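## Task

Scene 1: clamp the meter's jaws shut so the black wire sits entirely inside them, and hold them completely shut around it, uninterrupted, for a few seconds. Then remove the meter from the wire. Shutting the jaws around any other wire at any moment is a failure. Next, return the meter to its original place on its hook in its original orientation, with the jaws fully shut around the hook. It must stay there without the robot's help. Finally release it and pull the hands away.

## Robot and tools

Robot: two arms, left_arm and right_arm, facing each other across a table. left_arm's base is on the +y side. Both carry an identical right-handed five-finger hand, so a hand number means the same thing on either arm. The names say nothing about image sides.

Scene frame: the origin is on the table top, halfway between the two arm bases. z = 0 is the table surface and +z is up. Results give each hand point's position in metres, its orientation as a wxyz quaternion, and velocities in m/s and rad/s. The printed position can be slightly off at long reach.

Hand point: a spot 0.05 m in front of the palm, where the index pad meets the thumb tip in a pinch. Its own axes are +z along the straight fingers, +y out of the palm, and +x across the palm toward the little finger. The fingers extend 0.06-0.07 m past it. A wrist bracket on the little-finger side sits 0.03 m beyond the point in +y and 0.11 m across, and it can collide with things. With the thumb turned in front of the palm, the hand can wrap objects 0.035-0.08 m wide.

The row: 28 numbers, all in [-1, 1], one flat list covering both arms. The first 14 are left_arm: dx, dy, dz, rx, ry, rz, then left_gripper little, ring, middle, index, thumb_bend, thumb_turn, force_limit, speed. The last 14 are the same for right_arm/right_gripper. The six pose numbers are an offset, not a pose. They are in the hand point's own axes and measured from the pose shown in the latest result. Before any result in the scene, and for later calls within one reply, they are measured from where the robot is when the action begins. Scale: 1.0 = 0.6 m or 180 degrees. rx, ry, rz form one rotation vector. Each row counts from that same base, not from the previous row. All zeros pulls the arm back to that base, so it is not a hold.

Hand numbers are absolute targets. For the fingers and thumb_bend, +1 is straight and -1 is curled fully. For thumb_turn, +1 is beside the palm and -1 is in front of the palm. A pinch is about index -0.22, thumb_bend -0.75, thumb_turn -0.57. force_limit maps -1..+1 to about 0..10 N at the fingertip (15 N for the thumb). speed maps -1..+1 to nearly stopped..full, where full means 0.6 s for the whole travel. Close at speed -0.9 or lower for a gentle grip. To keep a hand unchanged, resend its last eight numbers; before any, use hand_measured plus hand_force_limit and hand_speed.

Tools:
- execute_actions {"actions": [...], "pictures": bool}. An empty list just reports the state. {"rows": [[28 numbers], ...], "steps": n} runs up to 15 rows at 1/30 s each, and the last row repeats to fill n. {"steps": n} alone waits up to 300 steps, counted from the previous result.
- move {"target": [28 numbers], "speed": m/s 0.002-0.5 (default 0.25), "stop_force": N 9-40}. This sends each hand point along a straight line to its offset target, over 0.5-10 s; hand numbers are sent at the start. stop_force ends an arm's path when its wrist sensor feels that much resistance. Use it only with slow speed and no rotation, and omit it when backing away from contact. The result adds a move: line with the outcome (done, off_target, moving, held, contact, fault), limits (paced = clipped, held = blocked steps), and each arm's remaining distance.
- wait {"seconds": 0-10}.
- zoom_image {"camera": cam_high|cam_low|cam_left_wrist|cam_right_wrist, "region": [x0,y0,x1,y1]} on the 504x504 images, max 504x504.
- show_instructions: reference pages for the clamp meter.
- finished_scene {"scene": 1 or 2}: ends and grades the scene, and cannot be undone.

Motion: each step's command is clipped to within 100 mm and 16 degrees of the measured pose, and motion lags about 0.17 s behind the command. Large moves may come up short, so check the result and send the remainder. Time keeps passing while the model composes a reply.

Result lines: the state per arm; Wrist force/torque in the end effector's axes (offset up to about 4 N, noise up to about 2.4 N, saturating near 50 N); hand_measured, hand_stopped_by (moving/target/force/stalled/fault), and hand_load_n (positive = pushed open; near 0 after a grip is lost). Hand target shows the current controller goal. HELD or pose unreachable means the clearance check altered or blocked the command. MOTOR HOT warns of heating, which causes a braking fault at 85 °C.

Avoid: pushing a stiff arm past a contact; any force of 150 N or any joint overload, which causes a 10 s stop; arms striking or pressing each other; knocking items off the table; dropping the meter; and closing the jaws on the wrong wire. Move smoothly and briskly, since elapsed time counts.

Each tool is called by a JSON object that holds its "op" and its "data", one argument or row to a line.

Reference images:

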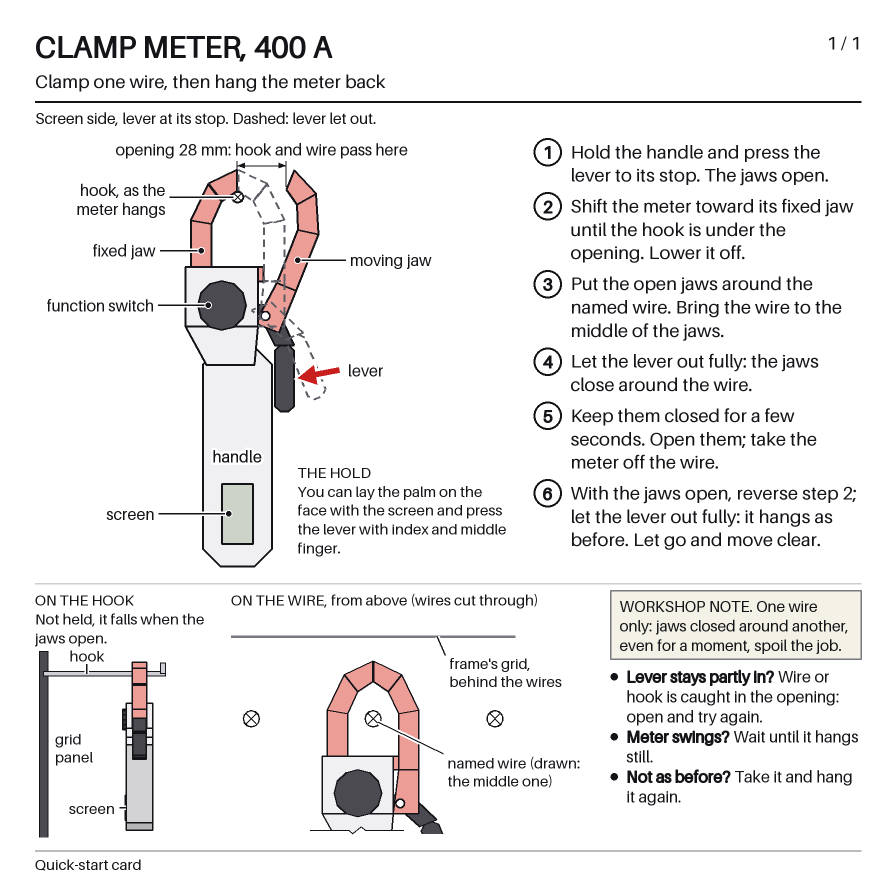

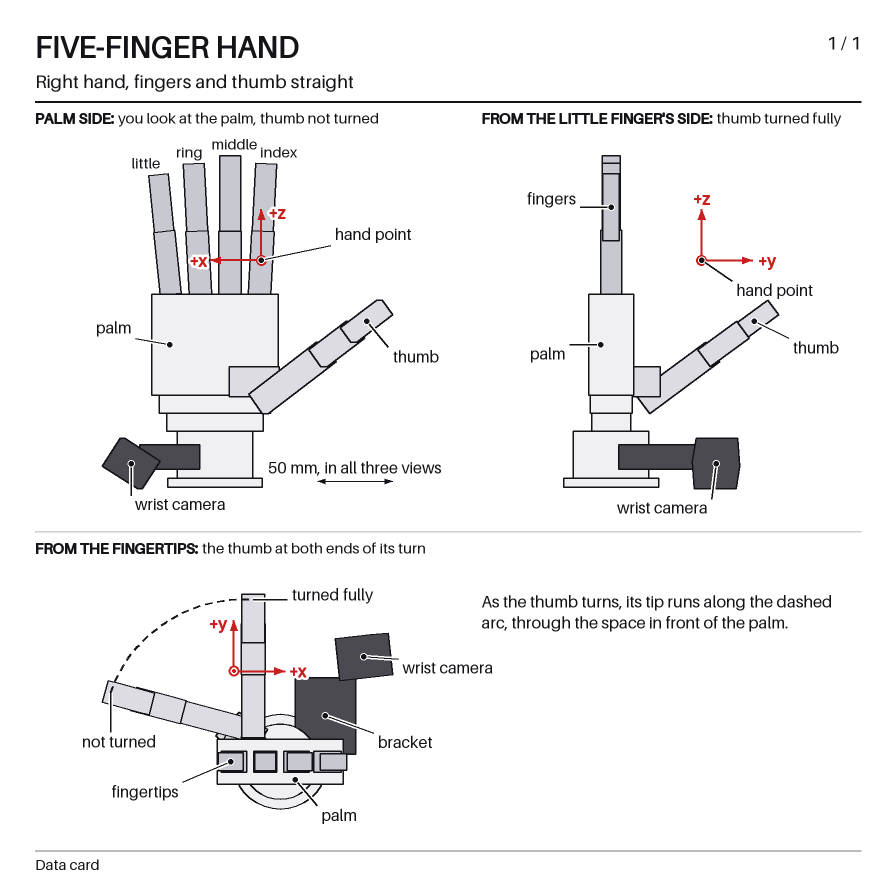

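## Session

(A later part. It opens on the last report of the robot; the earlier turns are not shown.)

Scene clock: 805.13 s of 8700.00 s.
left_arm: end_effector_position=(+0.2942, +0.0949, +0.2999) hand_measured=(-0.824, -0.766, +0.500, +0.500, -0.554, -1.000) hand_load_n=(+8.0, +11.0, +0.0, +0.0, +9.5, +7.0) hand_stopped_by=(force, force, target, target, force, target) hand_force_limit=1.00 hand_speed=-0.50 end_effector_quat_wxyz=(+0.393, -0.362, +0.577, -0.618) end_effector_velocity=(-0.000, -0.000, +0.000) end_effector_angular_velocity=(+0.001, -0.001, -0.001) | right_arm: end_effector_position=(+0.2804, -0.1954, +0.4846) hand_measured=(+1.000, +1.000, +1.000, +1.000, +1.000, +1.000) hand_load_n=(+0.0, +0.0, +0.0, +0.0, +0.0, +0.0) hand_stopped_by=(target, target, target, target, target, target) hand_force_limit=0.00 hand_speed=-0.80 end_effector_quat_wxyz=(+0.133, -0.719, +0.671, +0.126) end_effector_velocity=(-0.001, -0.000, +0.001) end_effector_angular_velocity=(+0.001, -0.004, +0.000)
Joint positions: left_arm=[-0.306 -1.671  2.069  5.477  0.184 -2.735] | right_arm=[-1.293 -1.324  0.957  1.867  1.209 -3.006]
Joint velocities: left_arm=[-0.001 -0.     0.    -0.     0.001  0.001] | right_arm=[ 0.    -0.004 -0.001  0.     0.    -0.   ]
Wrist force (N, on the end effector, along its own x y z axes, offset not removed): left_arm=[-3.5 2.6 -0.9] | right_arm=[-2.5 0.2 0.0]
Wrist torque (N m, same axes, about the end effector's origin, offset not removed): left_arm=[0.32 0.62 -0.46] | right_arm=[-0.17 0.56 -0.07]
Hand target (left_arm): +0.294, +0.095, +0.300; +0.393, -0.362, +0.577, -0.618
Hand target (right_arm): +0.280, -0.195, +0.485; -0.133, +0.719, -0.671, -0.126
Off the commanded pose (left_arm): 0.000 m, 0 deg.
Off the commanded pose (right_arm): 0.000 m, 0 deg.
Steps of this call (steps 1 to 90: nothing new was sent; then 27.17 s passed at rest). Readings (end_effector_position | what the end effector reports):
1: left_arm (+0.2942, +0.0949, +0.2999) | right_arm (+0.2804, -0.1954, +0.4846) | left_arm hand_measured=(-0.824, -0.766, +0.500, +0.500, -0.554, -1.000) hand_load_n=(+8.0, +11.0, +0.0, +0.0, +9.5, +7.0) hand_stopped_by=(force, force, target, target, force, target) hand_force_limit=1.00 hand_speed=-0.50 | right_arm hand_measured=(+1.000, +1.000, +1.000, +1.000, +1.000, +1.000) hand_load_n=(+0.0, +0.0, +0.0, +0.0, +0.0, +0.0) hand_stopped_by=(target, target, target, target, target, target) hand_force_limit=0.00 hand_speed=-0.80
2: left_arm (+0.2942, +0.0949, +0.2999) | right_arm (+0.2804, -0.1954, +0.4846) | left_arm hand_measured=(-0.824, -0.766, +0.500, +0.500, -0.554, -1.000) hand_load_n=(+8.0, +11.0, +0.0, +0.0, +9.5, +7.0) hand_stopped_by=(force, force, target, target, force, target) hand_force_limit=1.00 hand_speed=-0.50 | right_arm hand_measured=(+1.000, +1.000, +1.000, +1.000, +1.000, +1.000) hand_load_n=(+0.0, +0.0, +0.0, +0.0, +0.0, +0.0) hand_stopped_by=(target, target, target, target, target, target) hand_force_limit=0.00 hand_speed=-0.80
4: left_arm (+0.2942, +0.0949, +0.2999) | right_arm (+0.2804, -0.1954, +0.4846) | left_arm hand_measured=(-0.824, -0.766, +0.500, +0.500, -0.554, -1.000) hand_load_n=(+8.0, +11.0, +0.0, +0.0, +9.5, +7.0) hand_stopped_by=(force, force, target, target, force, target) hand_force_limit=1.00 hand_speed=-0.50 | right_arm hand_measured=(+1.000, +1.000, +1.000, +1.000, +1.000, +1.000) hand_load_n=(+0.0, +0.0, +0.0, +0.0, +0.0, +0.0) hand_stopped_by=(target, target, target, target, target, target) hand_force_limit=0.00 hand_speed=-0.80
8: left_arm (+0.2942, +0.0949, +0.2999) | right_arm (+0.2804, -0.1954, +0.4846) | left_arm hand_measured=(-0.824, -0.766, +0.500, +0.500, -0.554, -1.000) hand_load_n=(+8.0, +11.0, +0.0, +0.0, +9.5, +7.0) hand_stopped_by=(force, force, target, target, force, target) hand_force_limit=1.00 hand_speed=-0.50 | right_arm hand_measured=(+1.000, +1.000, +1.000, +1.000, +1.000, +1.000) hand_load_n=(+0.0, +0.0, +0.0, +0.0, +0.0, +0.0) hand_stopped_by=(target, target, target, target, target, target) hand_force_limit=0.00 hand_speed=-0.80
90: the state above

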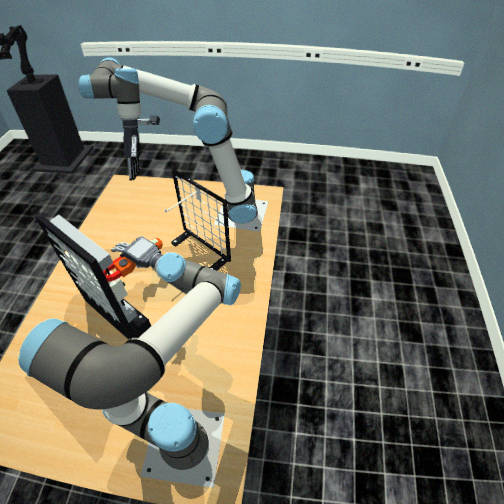

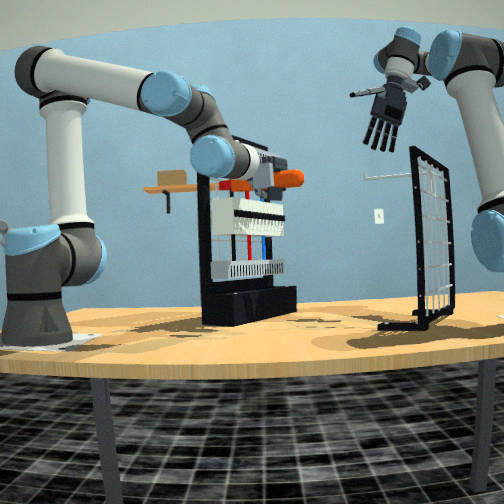

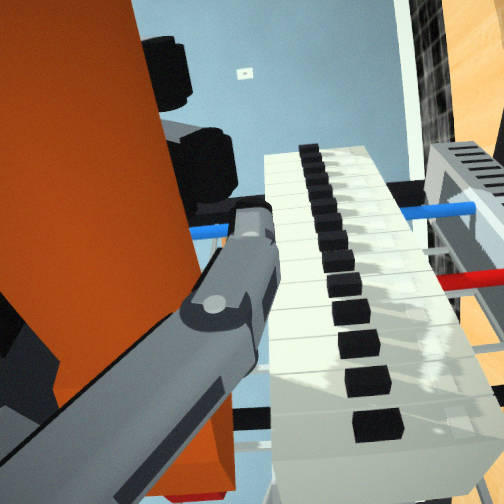

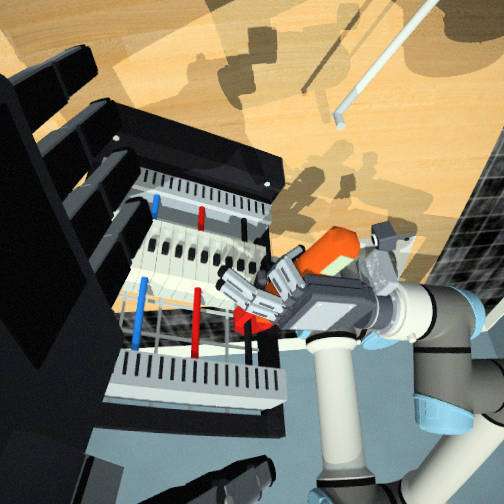

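Press the lever.

{"op": "execute_actions", "data": {
  "actions": [
    {"rows": [[0,0,0,0,0,0,-0.98,-0.98,-1,-1,-1,-1,1.0,-0.5, 0,0,0,0,0,0,1,1,1,1,1,1,0,-0.8]], "steps": 15}
  ],
  "pictures": false
}}

{"op": "wait", "data": {
  "seconds": 1.5
}}

Scene clock: 809.87 s of 8700.00 s.
left_arm: end_effector_position=(+0.2942, +0.0949, +0.2999) hand_measured=(-0.824, -0.766, +0.170, +0.170, -0.554, -1.000) hand_load_n=(+8.0, +11.0, +1.5, +0.0, +9.5, +7.5) hand_stopped_by=(force, force, moving, moving, force, target) hand_force_limit=1.00 hand_speed=-0.50 end_effector_quat_wxyz=(+0.393, -0.362, +0.577, -0.618) end_effector_velocity=(+0.001, +0.000, -0.000) end_effector_angular_velocity=(+0.000, -0.000, +0.001) | right_arm: end_effector_position=(+0.2804, -0.1954, +0.4846) hand_measured=(+1.000, +1.000, +1.000, +1.000, +1.000, +1.000) hand_load_n=(+0.0, +0.0, +0.0, +0.0, +0.0, +0.0) hand_stopped_by=(target, target, target, target, target, target) hand_force_limit=0.00 hand_speed=-0.80 end_effector_quat_wxyz=(+0.133, -0.719, +0.671, +0.126) end_effector_velocity=(-0.000, +0.000, +0.000) end_effector_angular_velocity=(+0.000, +0.000, -0.000)
Joint positions: left_arm=[-0.306 -1.671  2.069  5.477  0.184 -2.735] | right_arm=[-1.293 -1.324  0.957  1.867  1.209 -3.006]
Joint velocities: left_arm=[ 0.002  0.001  0.     0.     0.001 -0.001] | right_arm=[-0. -0.  0.  0. -0.  0.]
Wrist force (N, on the end effector, along its own x y z axes, offset not removed): left_arm=[-2.2 3.9 2.8] | right_arm=[-3.9 -3.4 -0.3]
Wrist torque (N m, same axes, about the end effector's origin, offset not removed): left_arm=[0.18 0.28 -0.32] | right_arm=[-0.67 0.73 -0.23]
Hand target (left_arm): +0.294, +0.095, +0.300; +0.393, -0.362, +0.577, -0.618
Hand target (right_arm): +0.280, -0.195, +0.485; -0.133, +0.719, -0.671, -0.126
Off the commanded pose (left_arm): 0.000 m, 0 deg.
Off the commanded pose (right_arm): 0.000 m, 0 deg.
Steps of this call (steps 1 to 90: nothing new was sent; then 1.23 s passed at rest; steps 91 to 105: all 15 steps of this action). Readings (end_effector_position | what the end effector reports):
91: left_arm (+0.2942, +0.0949, +0.2999) | right_arm (+0.2804, -0.1954, +0.4846) | left_arm hand_measured=(-0.824, -0.766, +0.500, +0.500, -0.554, -1.000) hand_load_n=(+8.0, +11.0, +0.0, +0.0, +9.5, +7.0) hand_stopped_by=(force, force, moving, moving, force, target) hand_force_limit=1.00 hand_speed=-0.50 | right_arm hand_measured=(+1.000, +1.000, +1.000, +1.000, +1.000, +1.000) hand_load_n=(+0.0, +0.0, +0.0, +0.0, +0.0, +0.0) hand_stopped_by=(target, target, target, target, target, target) hand_force_limit=0.00 hand_speed=-0.80
92: left_arm (+0.2942, +0.0949, +0.2999) | right_arm (+0.2804, -0.1954, +0.4846) | left_arm hand_measured=(-0.824, -0.766, +0.500, +0.500, -0.554, -1.000) hand_load_n=(+8.0, +11.0, +0.0, +0.0, +9.5, +7.0) hand_stopped_by=(force, force, moving, moving, force, target) hand_force_limit=1.00 hand_speed=-0.50 | right_arm hand_measured=(+1.000, +1.000, +1.000, +1.000, +1.000, +1.000) hand_load_n=(+0.0, +0.0, +0.0, +0.0, +0.0, +0.0) hand_stopped_by=(target, target, target, target, target, target) hand_force_limit=0.00 hand_speed=-0.80
94: left_arm (+0.2942, +0.0949, +0.2999) | right_arm (+0.2804, -0.1954, +0.4846) | left_arm hand_measured=(-0.824, -0.766, +0.474, +0.474, -0.554, -1.000) hand_load_n=(+8.0, +11.0, +0.0, +0.0, +9.5, +7.0) hand_stopped_by=(force, force, moving, moving, force, target) hand_force_limit=1.00 hand_speed=-0.50 | right_arm hand_measured=(+1.000, +1.000, +1.000, +1.000, +1.000, +1.000) hand_load_n=(+0.0, +0.0, +0.0, +0.0, +0.0, +0.0) hand_stopped_by=(target, target, target, target, target, target) hand_force_limit=0.00 hand_speed=-0.80
98: left_arm (+0.2942, +0.0949, +0.2999) | right_arm (+0.2804, -0.1954, +0.4846) | left_arm hand_measured=(-0.824, -0.766, +0.364, +0.364, -0.554, -1.000) hand_load_n=(+8.0, +11.0, +0.0, +0.0, +9.5, +7.0) hand_stopped_by=(force, force, moving, moving, force, target) hand_force_limit=1.00 hand_speed=-0.50 | right_arm hand_measured=(+1.000, +1.000, +1.000, +1.000, +1.000, +1.000) hand_load_n=(+0.0, +0.0, +0.0, +0.0, +0.0, +0.0) hand_stopped_by=(target, target, target, target, target, target) hand_force_limit=0.00 hand_speed=-0.80
105: the state above

Scene clock: 811.37 s of 8700.00 s.
left_arm: end_effector_position=(+0.2942, +0.0949, +0.2999) hand_measured=(-0.824, -0.766, -0.266, -0.244, -0.552, -1.000) hand_load_n=(+8.0, +8.5, +11.5, +9.0, +14.0, +6.0) hand_stopped_by=(force, force, force, force, force, target) hand_force_limit=1.00 hand_speed=-0.50 end_effector_quat_wxyz=(+0.393, -0.362, +0.577, -0.618) end_effector_velocity=(+0.000, +0.000, -0.000) end_effector_angular_velocity=(-0.001, +0.000, +0.001) | right_arm: end_effector_position=(+0.2804, -0.1954, +0.4846) hand_measured=(+1.000, +1.000, +1.000, +1.000, +1.000, +1.000) hand_load_n=(+0.0, +0.0, +0.0, +0.0, +0.0, +0.0) hand_stopped_by=(target, target, target, target, target, target) hand_force_limit=0.00 hand_speed=-0.80 end_effector_quat_wxyz=(+0.133, -0.719, +0.671, +0.126) end_effector_velocity=(-0.001, -0.000, +0.000) end_effector_angular_velocity=(+0.000, -0.000, -0.000)
Joint positions: left_arm=[-0.306 -1.671  2.069  5.477  0.184 -2.735] | right_arm=[-1.293 -1.324  0.957  1.867  1.209 -3.006]
Joint velocities: left_arm=[ 0.001  0.    -0.    -0.    -0.    -0.   ] | right_arm=[ 0.    -0.001  0.001  0.     0.     0.   ]
Wrist force (N, on the end effector, along its own x y z axes, offset not removed): left_arm=[-1.6 1.3 1.5] | right_arm=[-3.6 -1.4 -0.7]
Wrist torque (N m, same axes, about the end effector's origin, offset not removed): left_arm=[-0.14 0.10 -0.25] | right_arm=[-0.35 0.66 -0.20]
Hand target (left_arm): +0.294, +0.095, +0.300; +0.393, -0.362, +0.577, -0.618
Hand target (right_arm): +0.280, -0.195, +0.485; -0.133, +0.719, -0.671, -0.126
Off the commanded pose (left_arm): 0.000 m, 0 deg.
Off the commanded pose (right_arm): 0.000 m, 0 deg.
Steps of this call (steps 1 to 45: nothing new was sent). Readings (end_effector_position | what the end effector reports):
1: left_arm (+0.2942, +0.0949, +0.2999) | right_arm (+0.2804, -0.1954, +0.4846) | left_arm hand_measured=(-0.824, -0.766, +0.142, +0.142, -0.554, -1.000) hand_load_n=(+8.0, +11.0, +2.0, +0.0, +9.5, +7.5) hand_stopped_by=(force, force, moving, moving, force, target) hand_force_limit=1.00 hand_speed=-0.50 | right_arm hand_measured=(+1.000, +1.000, +1.000, +1.000, +1.000, +1.000) hand_load_n=(+0.0, +0.0, +0.0, +0.0, +0.0, +0.0) hand_stopped_by=(target, target, target, target, target, target) hand_force_limit=0.00 hand_speed=-0.80
2: left_arm (+0.2942, +0.0949, +0.2999) | right_arm (+0.2804, -0.1954, +0.4846) | left_arm hand_measured=(-0.824, -0.766, +0.114, +0.114, -0.554, -1.000) hand_load_n=(+8.0, +11.0, +2.0, +0.0, +9.5, +7.5) hand_stopped_by=(force, force, moving, moving, force, target) hand_force_limit=1.00 hand_speed=-0.50 | right_arm hand_measured=(+1.000, +1.000, +1.000, +1.000, +1.000, +1.000) hand_load_n=(+0.0, +0.0, +0.0, +0.0, +0.0, +0.0) hand_stopped_by=(target, target, target, target, target, target) hand_force_limit=0.00 hand_speed=-0.80
4: left_arm (+0.2942, +0.0949, +0.2999) | right_arm (+0.2804, -0.1954, +0.4846) | left_arm hand_measured=(-0.824, -0.766, +0.058, +0.058, -0.554, -1.000) hand_load_n=(+8.0, +11.0, +1.5, +0.0, +9.5, +7.5) hand_stopped_by=(force, force, moving, moving, force, target) hand_force_limit=1.00 hand_speed=-0.50 | right_arm hand_measured=(+1.000, +1.000, +1.000, +1.000, +1.000, +1.000) hand_load_n=(+0.0, +0.0, +0.0, +0.0, +0.0, +0.0) hand_stopped_by=(target, target, target, target, target, target) hand_force_limit=0.00 hand_speed=-0.80
8: left_arm (+0.2942, +0.0949, +0.2999) | right_arm (+0.2804, -0.1954, +0.4846) | left_arm hand_measured=(-0.824, -0.766, -0.052, -0.052, -0.554, -1.000) hand_load_n=(+8.0, +10.5, +1.5, +1.5, +9.5, +7.0) hand_stopped_by=(force, force, moving, moving, force, target) hand_force_limit=1.00 hand_speed=-0.50 | right_arm hand_measured=(+1.000, +1.000, +1.000, +1.000, +1.000, +1.000) hand_load_n=(+0.0, +0.0, +0.0, +0.0, +0.0, +0.0) hand_stopped_by=(target, target, target, target, target, target) hand_force_limit=0.00 hand_speed=-0.80
45: the state above

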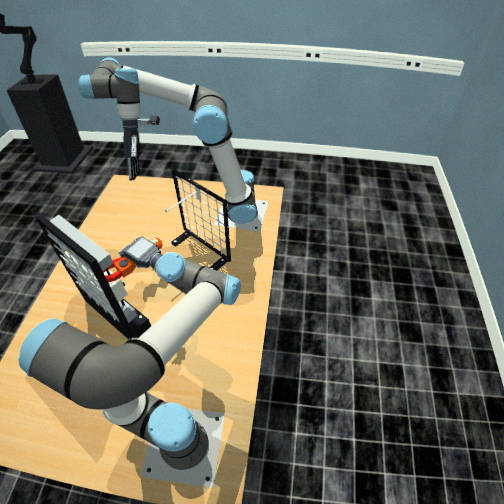

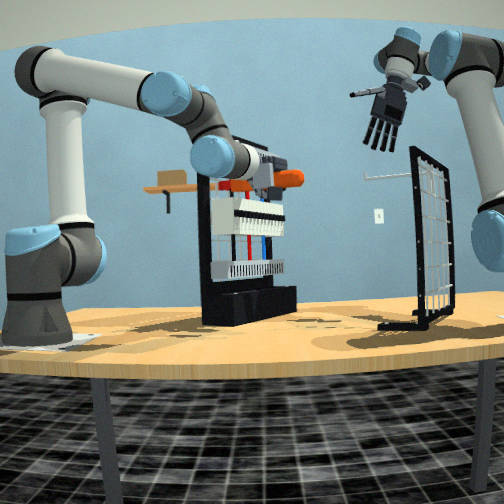

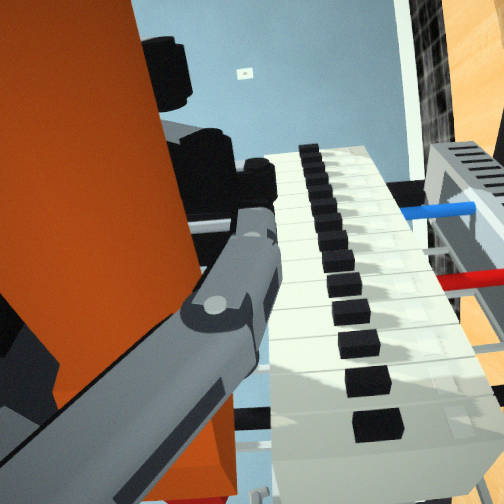

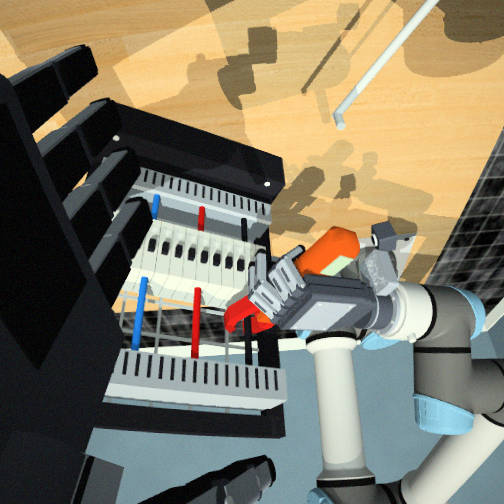

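{"op": "zoom_image", "data": {
  "camera": "cam_right_wrist",
  "region": [180, 250, 340, 390]
}}

Region (180, 250, 340, 390) of cam_right_wrist's 504x504 image, scaled by 3.150, with more detail than that image has; it fills the top 441 rows of this view, and the rest is white.

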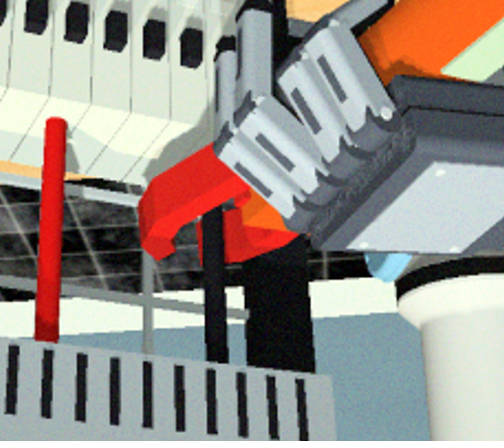

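{"op": "move", "data": {
  "target": [0,0,-0.0100,0,0,0,-0.98,-0.98,-1,-1,-1,-1,1.0,-0.5, 0,0,0,0,0,0,1,1,1,1,1,1,0,-0.8],
  "speed": 0.01,
  "stop_force": 9
}}

{"op": "move", "data": {
  "target": [0.07,0,0,0,0,0,-0.98,-0.98,-1,-1,-1,-1,1.0,-0.5, 0,0,0,0,0,0,1,1,1,1,1,1,0,-0.8],
  "speed": 0.015,
  "stop_force": 9
}}

{"op": "zoom_image", "data": {
  "camera": "cam_right_wrist",
  "region": [180, 230, 380, 400]
}}

Scene clock: 826.50 s of 8700.00 s.
left_arm: end_effector_position=(+0.2891, +0.0973, +0.2995) hand_measured=(-0.824, -0.766, -0.266, -0.244, -0.552, -1.000) hand_load_n=(+8.0, +8.5, +11.5, +9.0, +14.0, +6.0) hand_stopped_by=(force, force, force, force, force, target) hand_force_limit=1.00 hand_speed=-0.50 end_effector_quat_wxyz=(+0.392, -0.362, +0.577, -0.618) end_effector_velocity=(-0.002, +0.001, -0.001) end_effector_angular_velocity=(+0.000, -0.001, +0.000) | right_arm: end_effector_position=(+0.2804, -0.1954, +0.4846) hand_measured=(+1.000, +1.000, +1.000, +1.000, +1.000, +1.000) hand_load_n=(+0.0, +0.0, +0.0, +0.0, +0.0, +0.0) hand_stopped_by=(target, target, target, target, target, target) hand_force_limit=0.00 hand_speed=-0.80 end_effector_quat_wxyz=(+0.133, -0.719, +0.671, +0.126) end_effector_velocity=(-0.000, +0.000, +0.000) end_effector_angular_velocity=(-0.000, +0.000, -0.000)
Joint positions: left_arm=[-0.322 -1.684  2.086  5.441  0.17  -2.701] | right_arm=[-1.293 -1.324  0.957  1.867  1.209 -3.006]
Joint velocities: left_arm=[-0.007 -0.006  0.011 -0.029 -0.006  0.025] | right_arm=[ 0.  0. -0.  0.  0.  0.]
Wrist force (N, on the end effector, along its own x y z axes, offset not removed): left_arm=[1.7 3.6 0.5] | right_arm=[-1.5 -1.1 -1.1]
Wrist torque (N m, same axes, about the end effector's origin, offset not removed): left_arm=[0.25 -0.31 0.14] | right_arm=[-0.26 0.26 -0.02]
Hand target (left_arm): +0.289, +0.097, +0.299; +0.392, -0.362, +0.577, -0.618
Hand target (right_arm): +0.280, -0.195, +0.485; -0.133, +0.719, -0.671, -0.126
Off the commanded pose (left_arm): 0.000 m, 0 deg.
Off the commanded pose (right_arm): 0.000 m, 0 deg.
After step 90, 11.30 s passed at rest.
move: done

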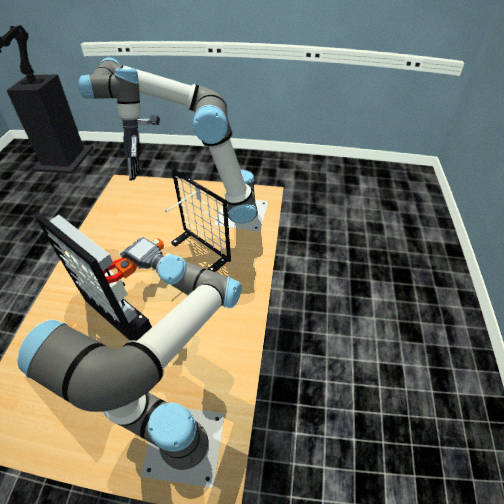

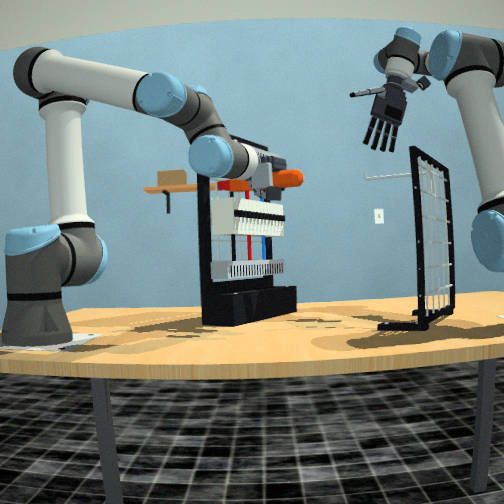

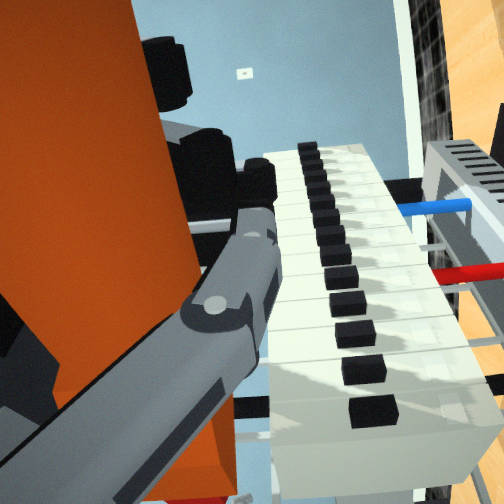

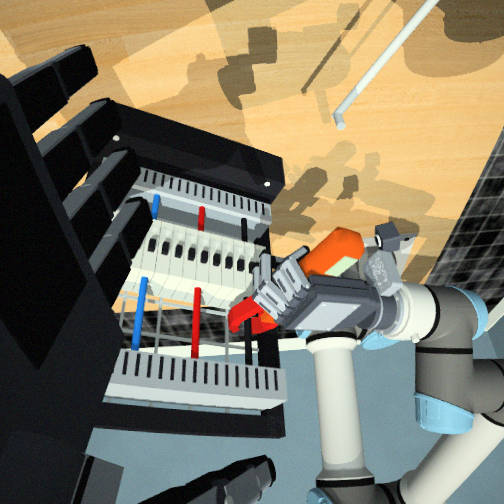

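Scene clock: 829.57 s of 8700.00 s.
left_arm: end_effector_position=(+0.2712, +0.0597, +0.2992) hand_measured=(-0.824, -0.766, -0.266, -0.244, -0.552, -1.000) hand_load_n=(+8.0, +8.5, +11.5, +9.0, +14.0, +6.0) hand_stopped_by=(force, force, force, force, force, target) hand_force_limit=1.00 hand_speed=-0.50 end_effector_quat_wxyz=(+0.392, -0.362, +0.577, -0.618) end_effector_velocity=(-0.002, -0.003, -0.000) end_effector_angular_velocity=(+0.001, -0.001, -0.002) | right_arm: end_effector_position=(+0.2804, -0.1954, +0.4846) hand_measured=(+1.000, +1.000, +1.000, +1.000, +1.000, +1.000) hand_load_n=(+0.0, +0.0, +0.0, +0.0, +0.0, +0.0) hand_stopped_by=(target, target, target, target, target, target) hand_force_limit=0.00 hand_speed=-0.80 end_effector_quat_wxyz=(+0.133, -0.719, +0.671, +0.126) end_effector_velocity=(-0.000, +0.000, +0.000) end_effector_angular_velocity=(+0.000, +0.000, -0.000)
Joint positions: left_arm=[-0.338 -1.596  2.011  5.385  0.155 -2.658] | right_arm=[-1.293 -1.324  0.957  1.867  1.209 -3.006]
Joint velocities: left_arm=[-0.003  0.006 -0.005 -0.006 -0.001  0.006] | right_arm=[ 0. -0.  0.  0. -0.  0.]
Wrist force (N, on the end effector, along its own x y z axes, offset not removed): left_arm=[-1.4 1.6 3.1] | right_arm=[-3.0 -1.4 1.4]
Wrist torque (N m, same axes, about the end effector's origin, offset not removed): left_arm=[-0.10 -0.07 -0.19] | right_arm=[-0.60 0.50 -0.15]
Hand target (left_arm): +0.271, +0.059, +0.299; +0.392, -0.362, +0.577, -0.618
Hand target (right_arm): +0.280, -0.195, +0.485; -0.133, +0.719, -0.671, -0.126
Off the commanded pose (left_arm): 0.000 m, 0 deg.
Off the commanded pose (right_arm): 0.000 m, 0 deg.
move: done

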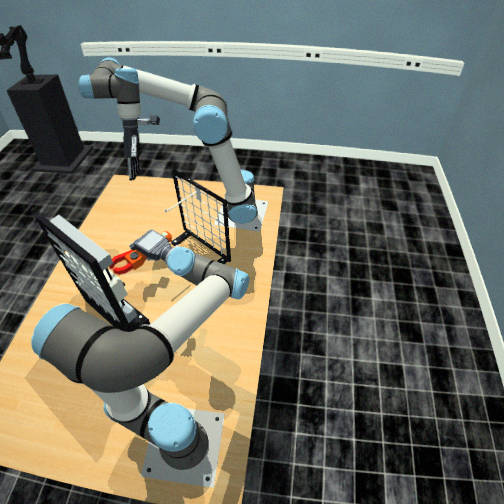

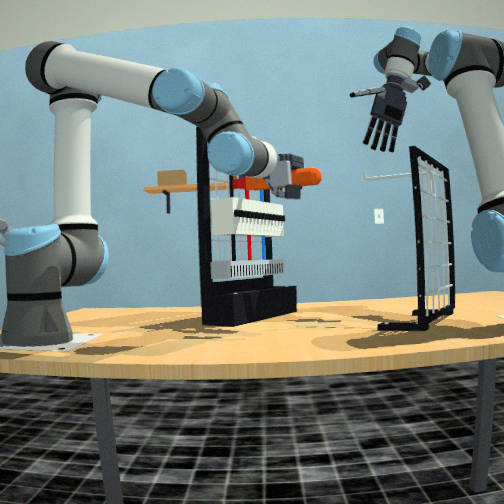

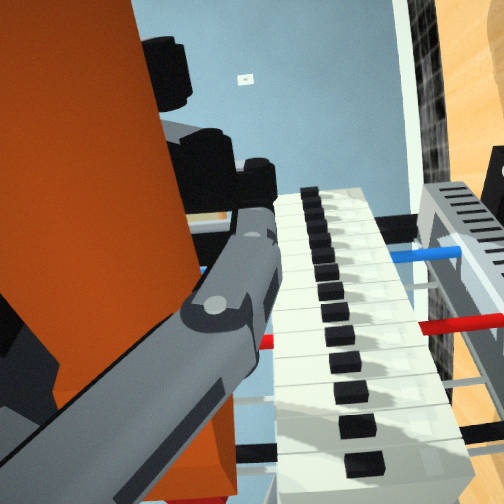

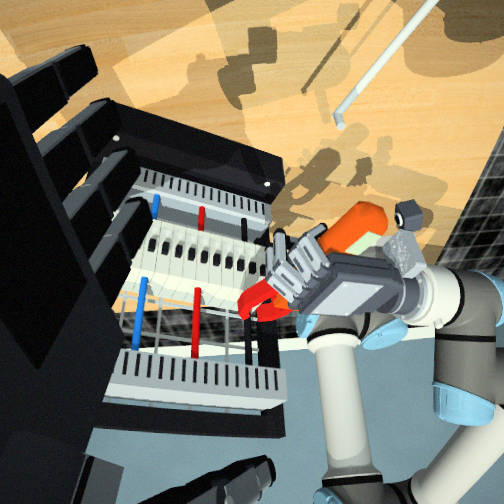

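Region (180, 230, 380, 400) of cam_right_wrist's 504x504 image, scaled by 2.520, with more detail than that image has; it fills the top 428 rows of this view, and the rest is white.

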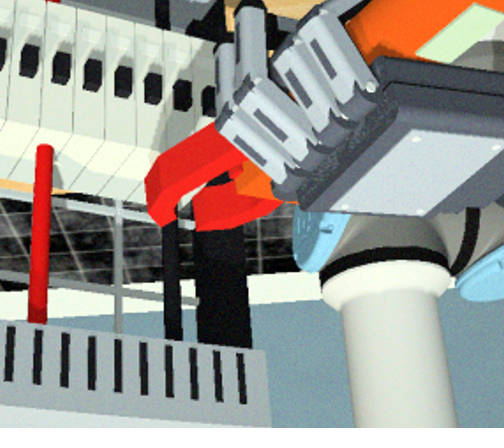

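{"op": "move", "data": {
  "target": [0.085,0.003,-0.041,0,0,0,-0.98,-0.98,-1,-1,-1,-1,1.0,-0.5, 0,0,0,0,0,0,1,1,1,1,1,1,0,-0.8],
  "speed": 0.05
}}

{"op": "move", "data": {
  "target": [0.088,0.069,-0.066,0,0,0,-0.98,-0.98,-1,-1,-1,-1,1.0,-0.5, 0,0,0,0,0,0,1,1,1,1,1,1,0,-0.8],
  "speed": 0.08
}}

Scene clock: 842.43 s of 8700.00 s.
left_arm: end_effector_position=(+0.2276, +0.0244, +0.2952) hand_measured=(-0.824, -0.766, -0.266, -0.244, -0.552, -1.000) hand_load_n=(+8.0, +8.5, +11.5, +9.0, +14.0, +6.0) hand_stopped_by=(force, force, force, force, force, target) hand_force_limit=1.00 hand_speed=-0.50 end_effector_quat_wxyz=(+0.390, -0.362, +0.579, -0.617) end_effector_velocity=(-0.001, -0.002, -0.001) end_effector_angular_velocity=(-0.001, -0.012, +0.008) | right_arm: end_effector_position=(+0.2804, -0.1954, +0.4846) hand_measured=(+1.000, +1.000, +1.000, +1.000, +1.000, +1.000) hand_load_n=(+0.0, +0.0, +0.0, +0.0, +0.0, +0.0) hand_stopped_by=(target, target, target, target, target, target) hand_force_limit=0.00 hand_speed=-0.80 end_effector_quat_wxyz=(+0.133, -0.719, +0.671, +0.126) end_effector_velocity=(+0.000, +0.000, +0.000) end_effector_angular_velocity=(+0.001, -0.001, +0.000)
Joint positions: left_arm=[-0.408 -1.539  2.004  5.066  0.097 -2.387] | right_arm=[-1.293 -1.324  0.957  1.867  1.209 -3.006]
Joint velocities: left_arm=[-0.002  0.     0.042 -0.198  0.     0.16 ] | right_arm=[ 0.     0.    -0.002 -0.    -0.001 -0.   ]
Wrist force (N, on the end effector, along its own x y z axes, offset not removed): left_arm=[-1.1 -2.2 -1.5] | right_arm=[-3.3 -0.7 -0.4]
Wrist torque (N m, same axes, about the end effector's origin, offset not removed): left_arm=[-0.48 0.07 -0.15] | right_arm=[-0.20 0.63 -0.07]
Hand target (left_arm): +0.227, +0.024, +0.295; +0.391, -0.362, +0.579, -0.618
Hand target (right_arm): +0.280, -0.195, +0.485; -0.133, +0.719, -0.671, -0.126
Off the commanded pose (left_arm): 0.000 m, 0 deg.
Off the commanded pose (right_arm): 0.000 m, 0 deg.
After step 90, 8.30 s passed at rest.
move: done

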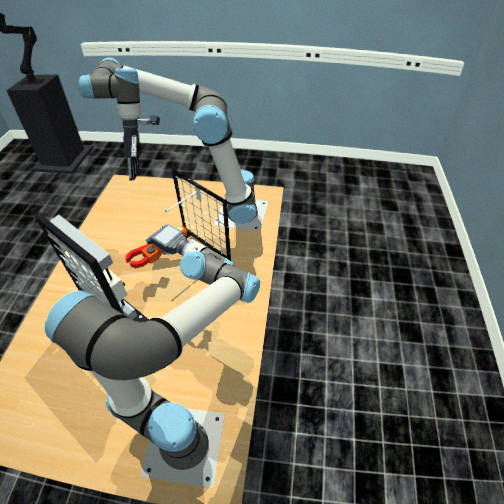

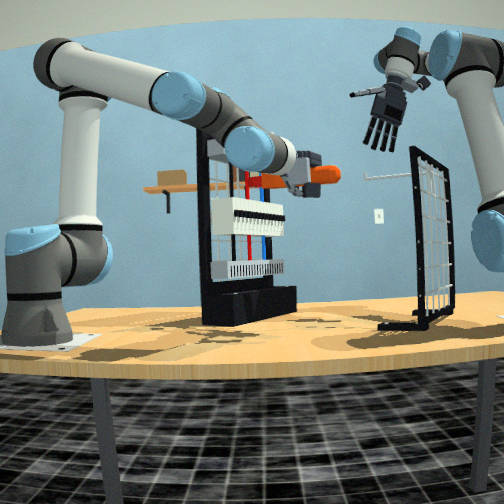

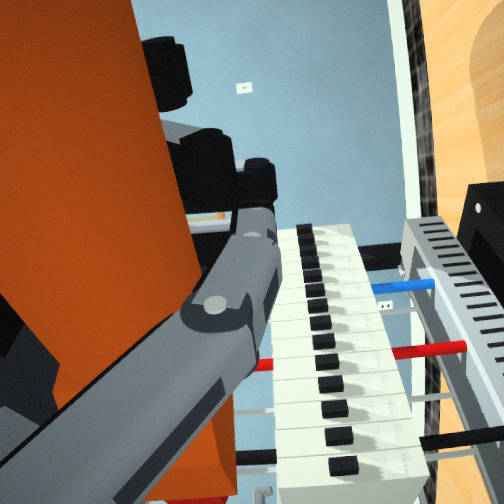

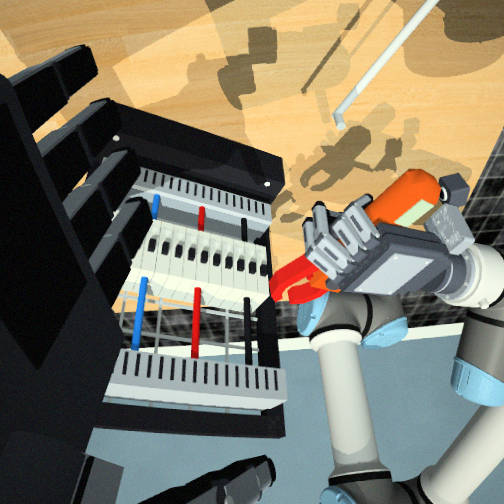

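Scene clock: 843.90 s of 8700.00 s.
left_arm: end_effector_position=(+0.1724, -0.0070, +0.2511) hand_measured=(-0.824, -0.766, -0.266, -0.244, -0.552, -1.000) hand_load_n=(+8.0, +8.5, +11.5, +9.0, +14.0, +6.0) hand_stopped_by=(force, force, force, force, force, target) hand_force_limit=1.00 hand_speed=-0.50 end_effector_quat_wxyz=(+0.375, -0.357, +0.595, -0.615) end_effector_velocity=(-0.002, -0.002, -0.001) end_effector_angular_velocity=(-0.005, -0.012, -0.003) | right_arm: end_effector_position=(+0.2804, -0.1954, +0.4846) hand_measured=(+1.000, +1.000, +1.000, +1.000, +1.000, +1.000) hand_load_n=(+0.0, +0.0, +0.0, +0.0, +0.0, +0.0) hand_stopped_by=(target, target, target, target, target, target) hand_force_limit=0.00 hand_speed=-0.80 end_effector_quat_wxyz=(+0.133, -0.719, +0.671, +0.126) end_effector_velocity=(-0.000, -0.000, +0.000) end_effector_angular_velocity=(-0.000, -0.002, -0.000)
Joint positions: left_arm=[-0.49  -1.428  2.048  4.66   0.043 -2.132] | right_arm=[-1.293 -1.324  0.957  1.867  1.209 -3.006]
Joint velocities: left_arm=[-0.004  0.012  0.049 -0.249  0.01   0.19 ] | right_arm=[ 0.    -0.001 -0.001 -0.     0.     0.   ]
Wrist force (N, on the end effector, along its own x y z axes, offset not removed): left_arm=[-1.6 2.7 -2.4] | right_arm=[-4.0 -2.0 -0.3]
Wrist torque (N m, same axes, about the end effector's origin, offset not removed): left_arm=[0.48 0.33 -0.16] | right_arm=[-0.43 0.70 -0.22]
Hand target (left_arm): +0.172, -0.007, +0.251; +0.375, -0.357, +0.595, -0.615
Hand target (right_arm): +0.280, -0.195, +0.485; -0.133, +0.719, -0.671, -0.126
Off the commanded pose (left_arm): 0.001 m, 3 deg.
Off the commanded pose (right_arm): 0.000 m, 0 deg.
move: off_target (left_arm)

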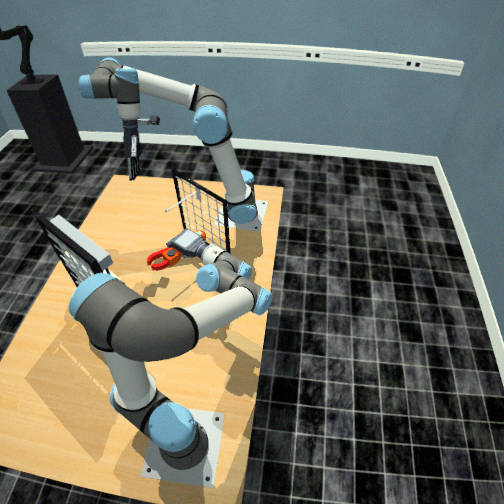

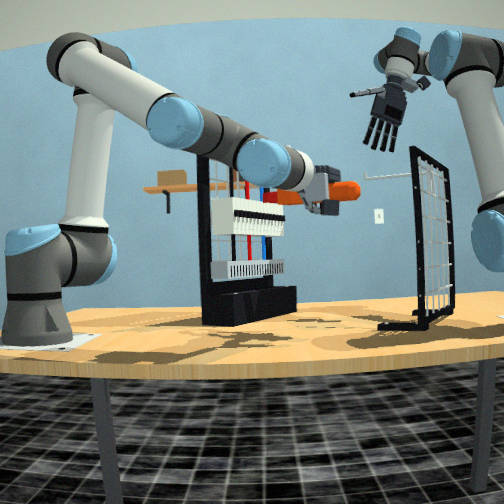

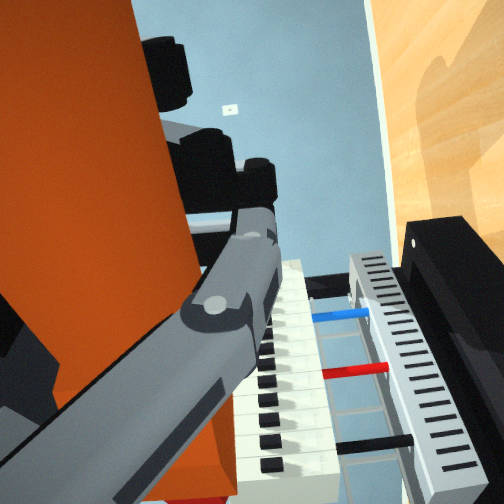

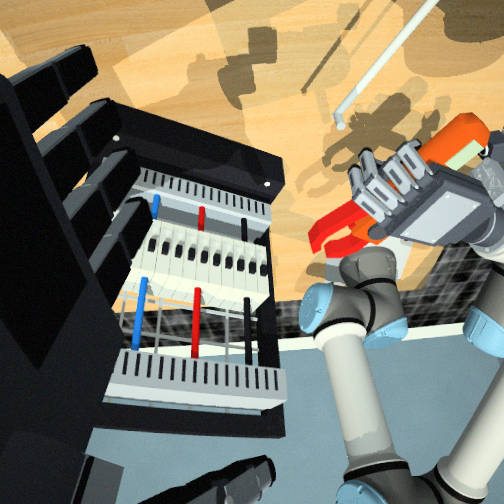

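{"op": "move", "data": {
  "target": [0,0,0,0.0418,-0.0077,0.5018,-0.98,-0.98,-1,-1,-1,-1,1.0,-0.5, 0.0962,0.2387,-0.0508,0.0615,0.1103,0.324,1,1,1,1,1,1,0,-0.8],
  "speed": 0.2
}}

Scene clock: 884.67 s of 8700.00 s.
left_arm: end_effector_position=(+0.1726, -0.0070, +0.2511) hand_measured=(-0.824, -0.766, -0.266, -0.244, -0.552, -1.000) hand_load_n=(+7.5, +8.5, +11.5, +9.0, +14.0, +6.0) hand_stopped_by=(force, force, force, force, force, target) hand_force_limit=1.00 hand_speed=-0.50 end_effector_quat_wxyz=(+0.726, +0.186, +0.632, -0.199) end_effector_velocity=(-0.000, -0.000, +0.000) end_effector_angular_velocity=(+0.007, -0.013, +0.008) | right_arm: end_effector_position=(+0.1418, -0.2695, +0.4891) hand_measured=(+1.000, +1.000, +1.000, +1.000, +1.000, +1.000) hand_load_n=(+0.0, +0.0, +0.0, +0.0, +0.0, +0.0) hand_stopped_by=(target, target, target, target, target, target) hand_force_limit=0.00 hand_speed=-0.80 end_effector_quat_wxyz=(+0.009, -0.299, +0.954, -0.008) end_effector_velocity=(-0.001, -0.000, -0.000) end_effector_angular_velocity=(-0.004, +0.003, -0.009)
Joint positions: left_arm=[-0.48  -1.192  2.104  4.46   0.169 -0.648] | right_arm=[-1.212 -1.748  1.324  1.976  1.586 -1.904]
Joint velocities: left_arm=[ 0.001  0.011  0.008 -0.07   0.003  0.063] | right_arm=[ 0.004 -0.001  0.002  0.003  0.003  0.013]
Wrist force (N, on the end effector, along its own x y z axes, offset not removed): left_arm=[1.7 -4.6 -1.4] | right_arm=[-3.5 -0.5 -0.8]
Wrist torque (N m, same axes, about the end effector's origin, offset not removed): left_arm=[-0.55 -0.03 -0.30] | right_arm=[-0.23 0.63 -0.15]
Hand target (left_arm): +0.173, -0.007, +0.251; +0.726, +0.186, +0.631, -0.198
Hand target (right_arm): +0.142, -0.270, +0.489; +0.008, -0.298, +0.954, -0.008
Off the commanded pose (left_arm): 0.000 m, 0 deg.
Off the commanded pose (right_arm): 0.000 m, 0 deg.
After step 100, 32.93 s passed at rest.
move: done

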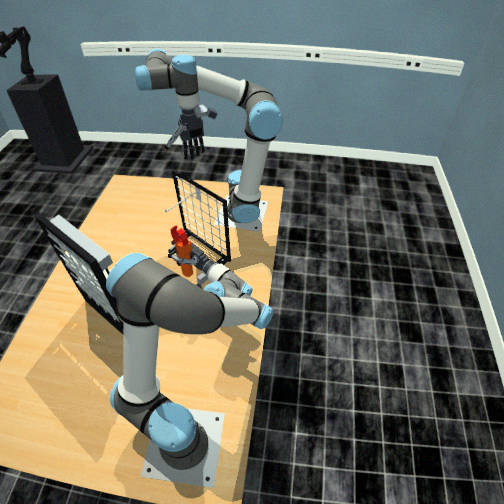

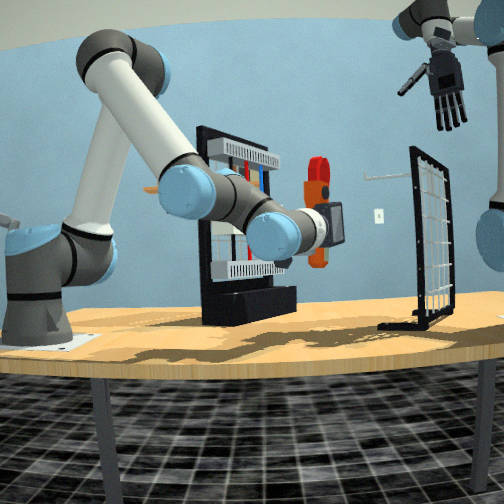

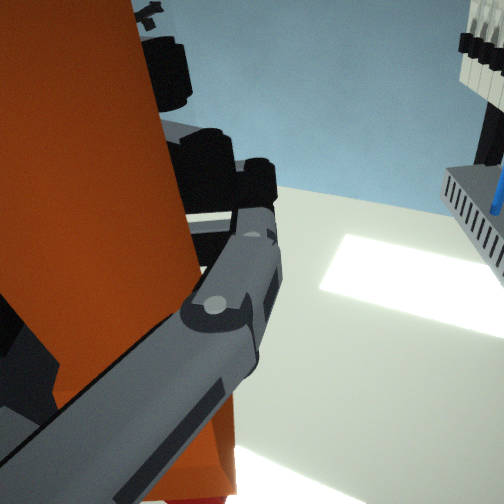

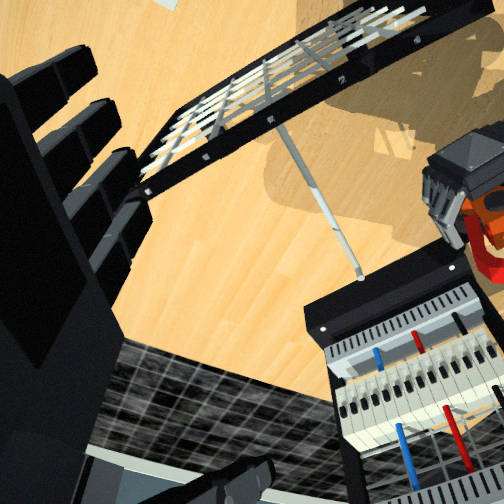

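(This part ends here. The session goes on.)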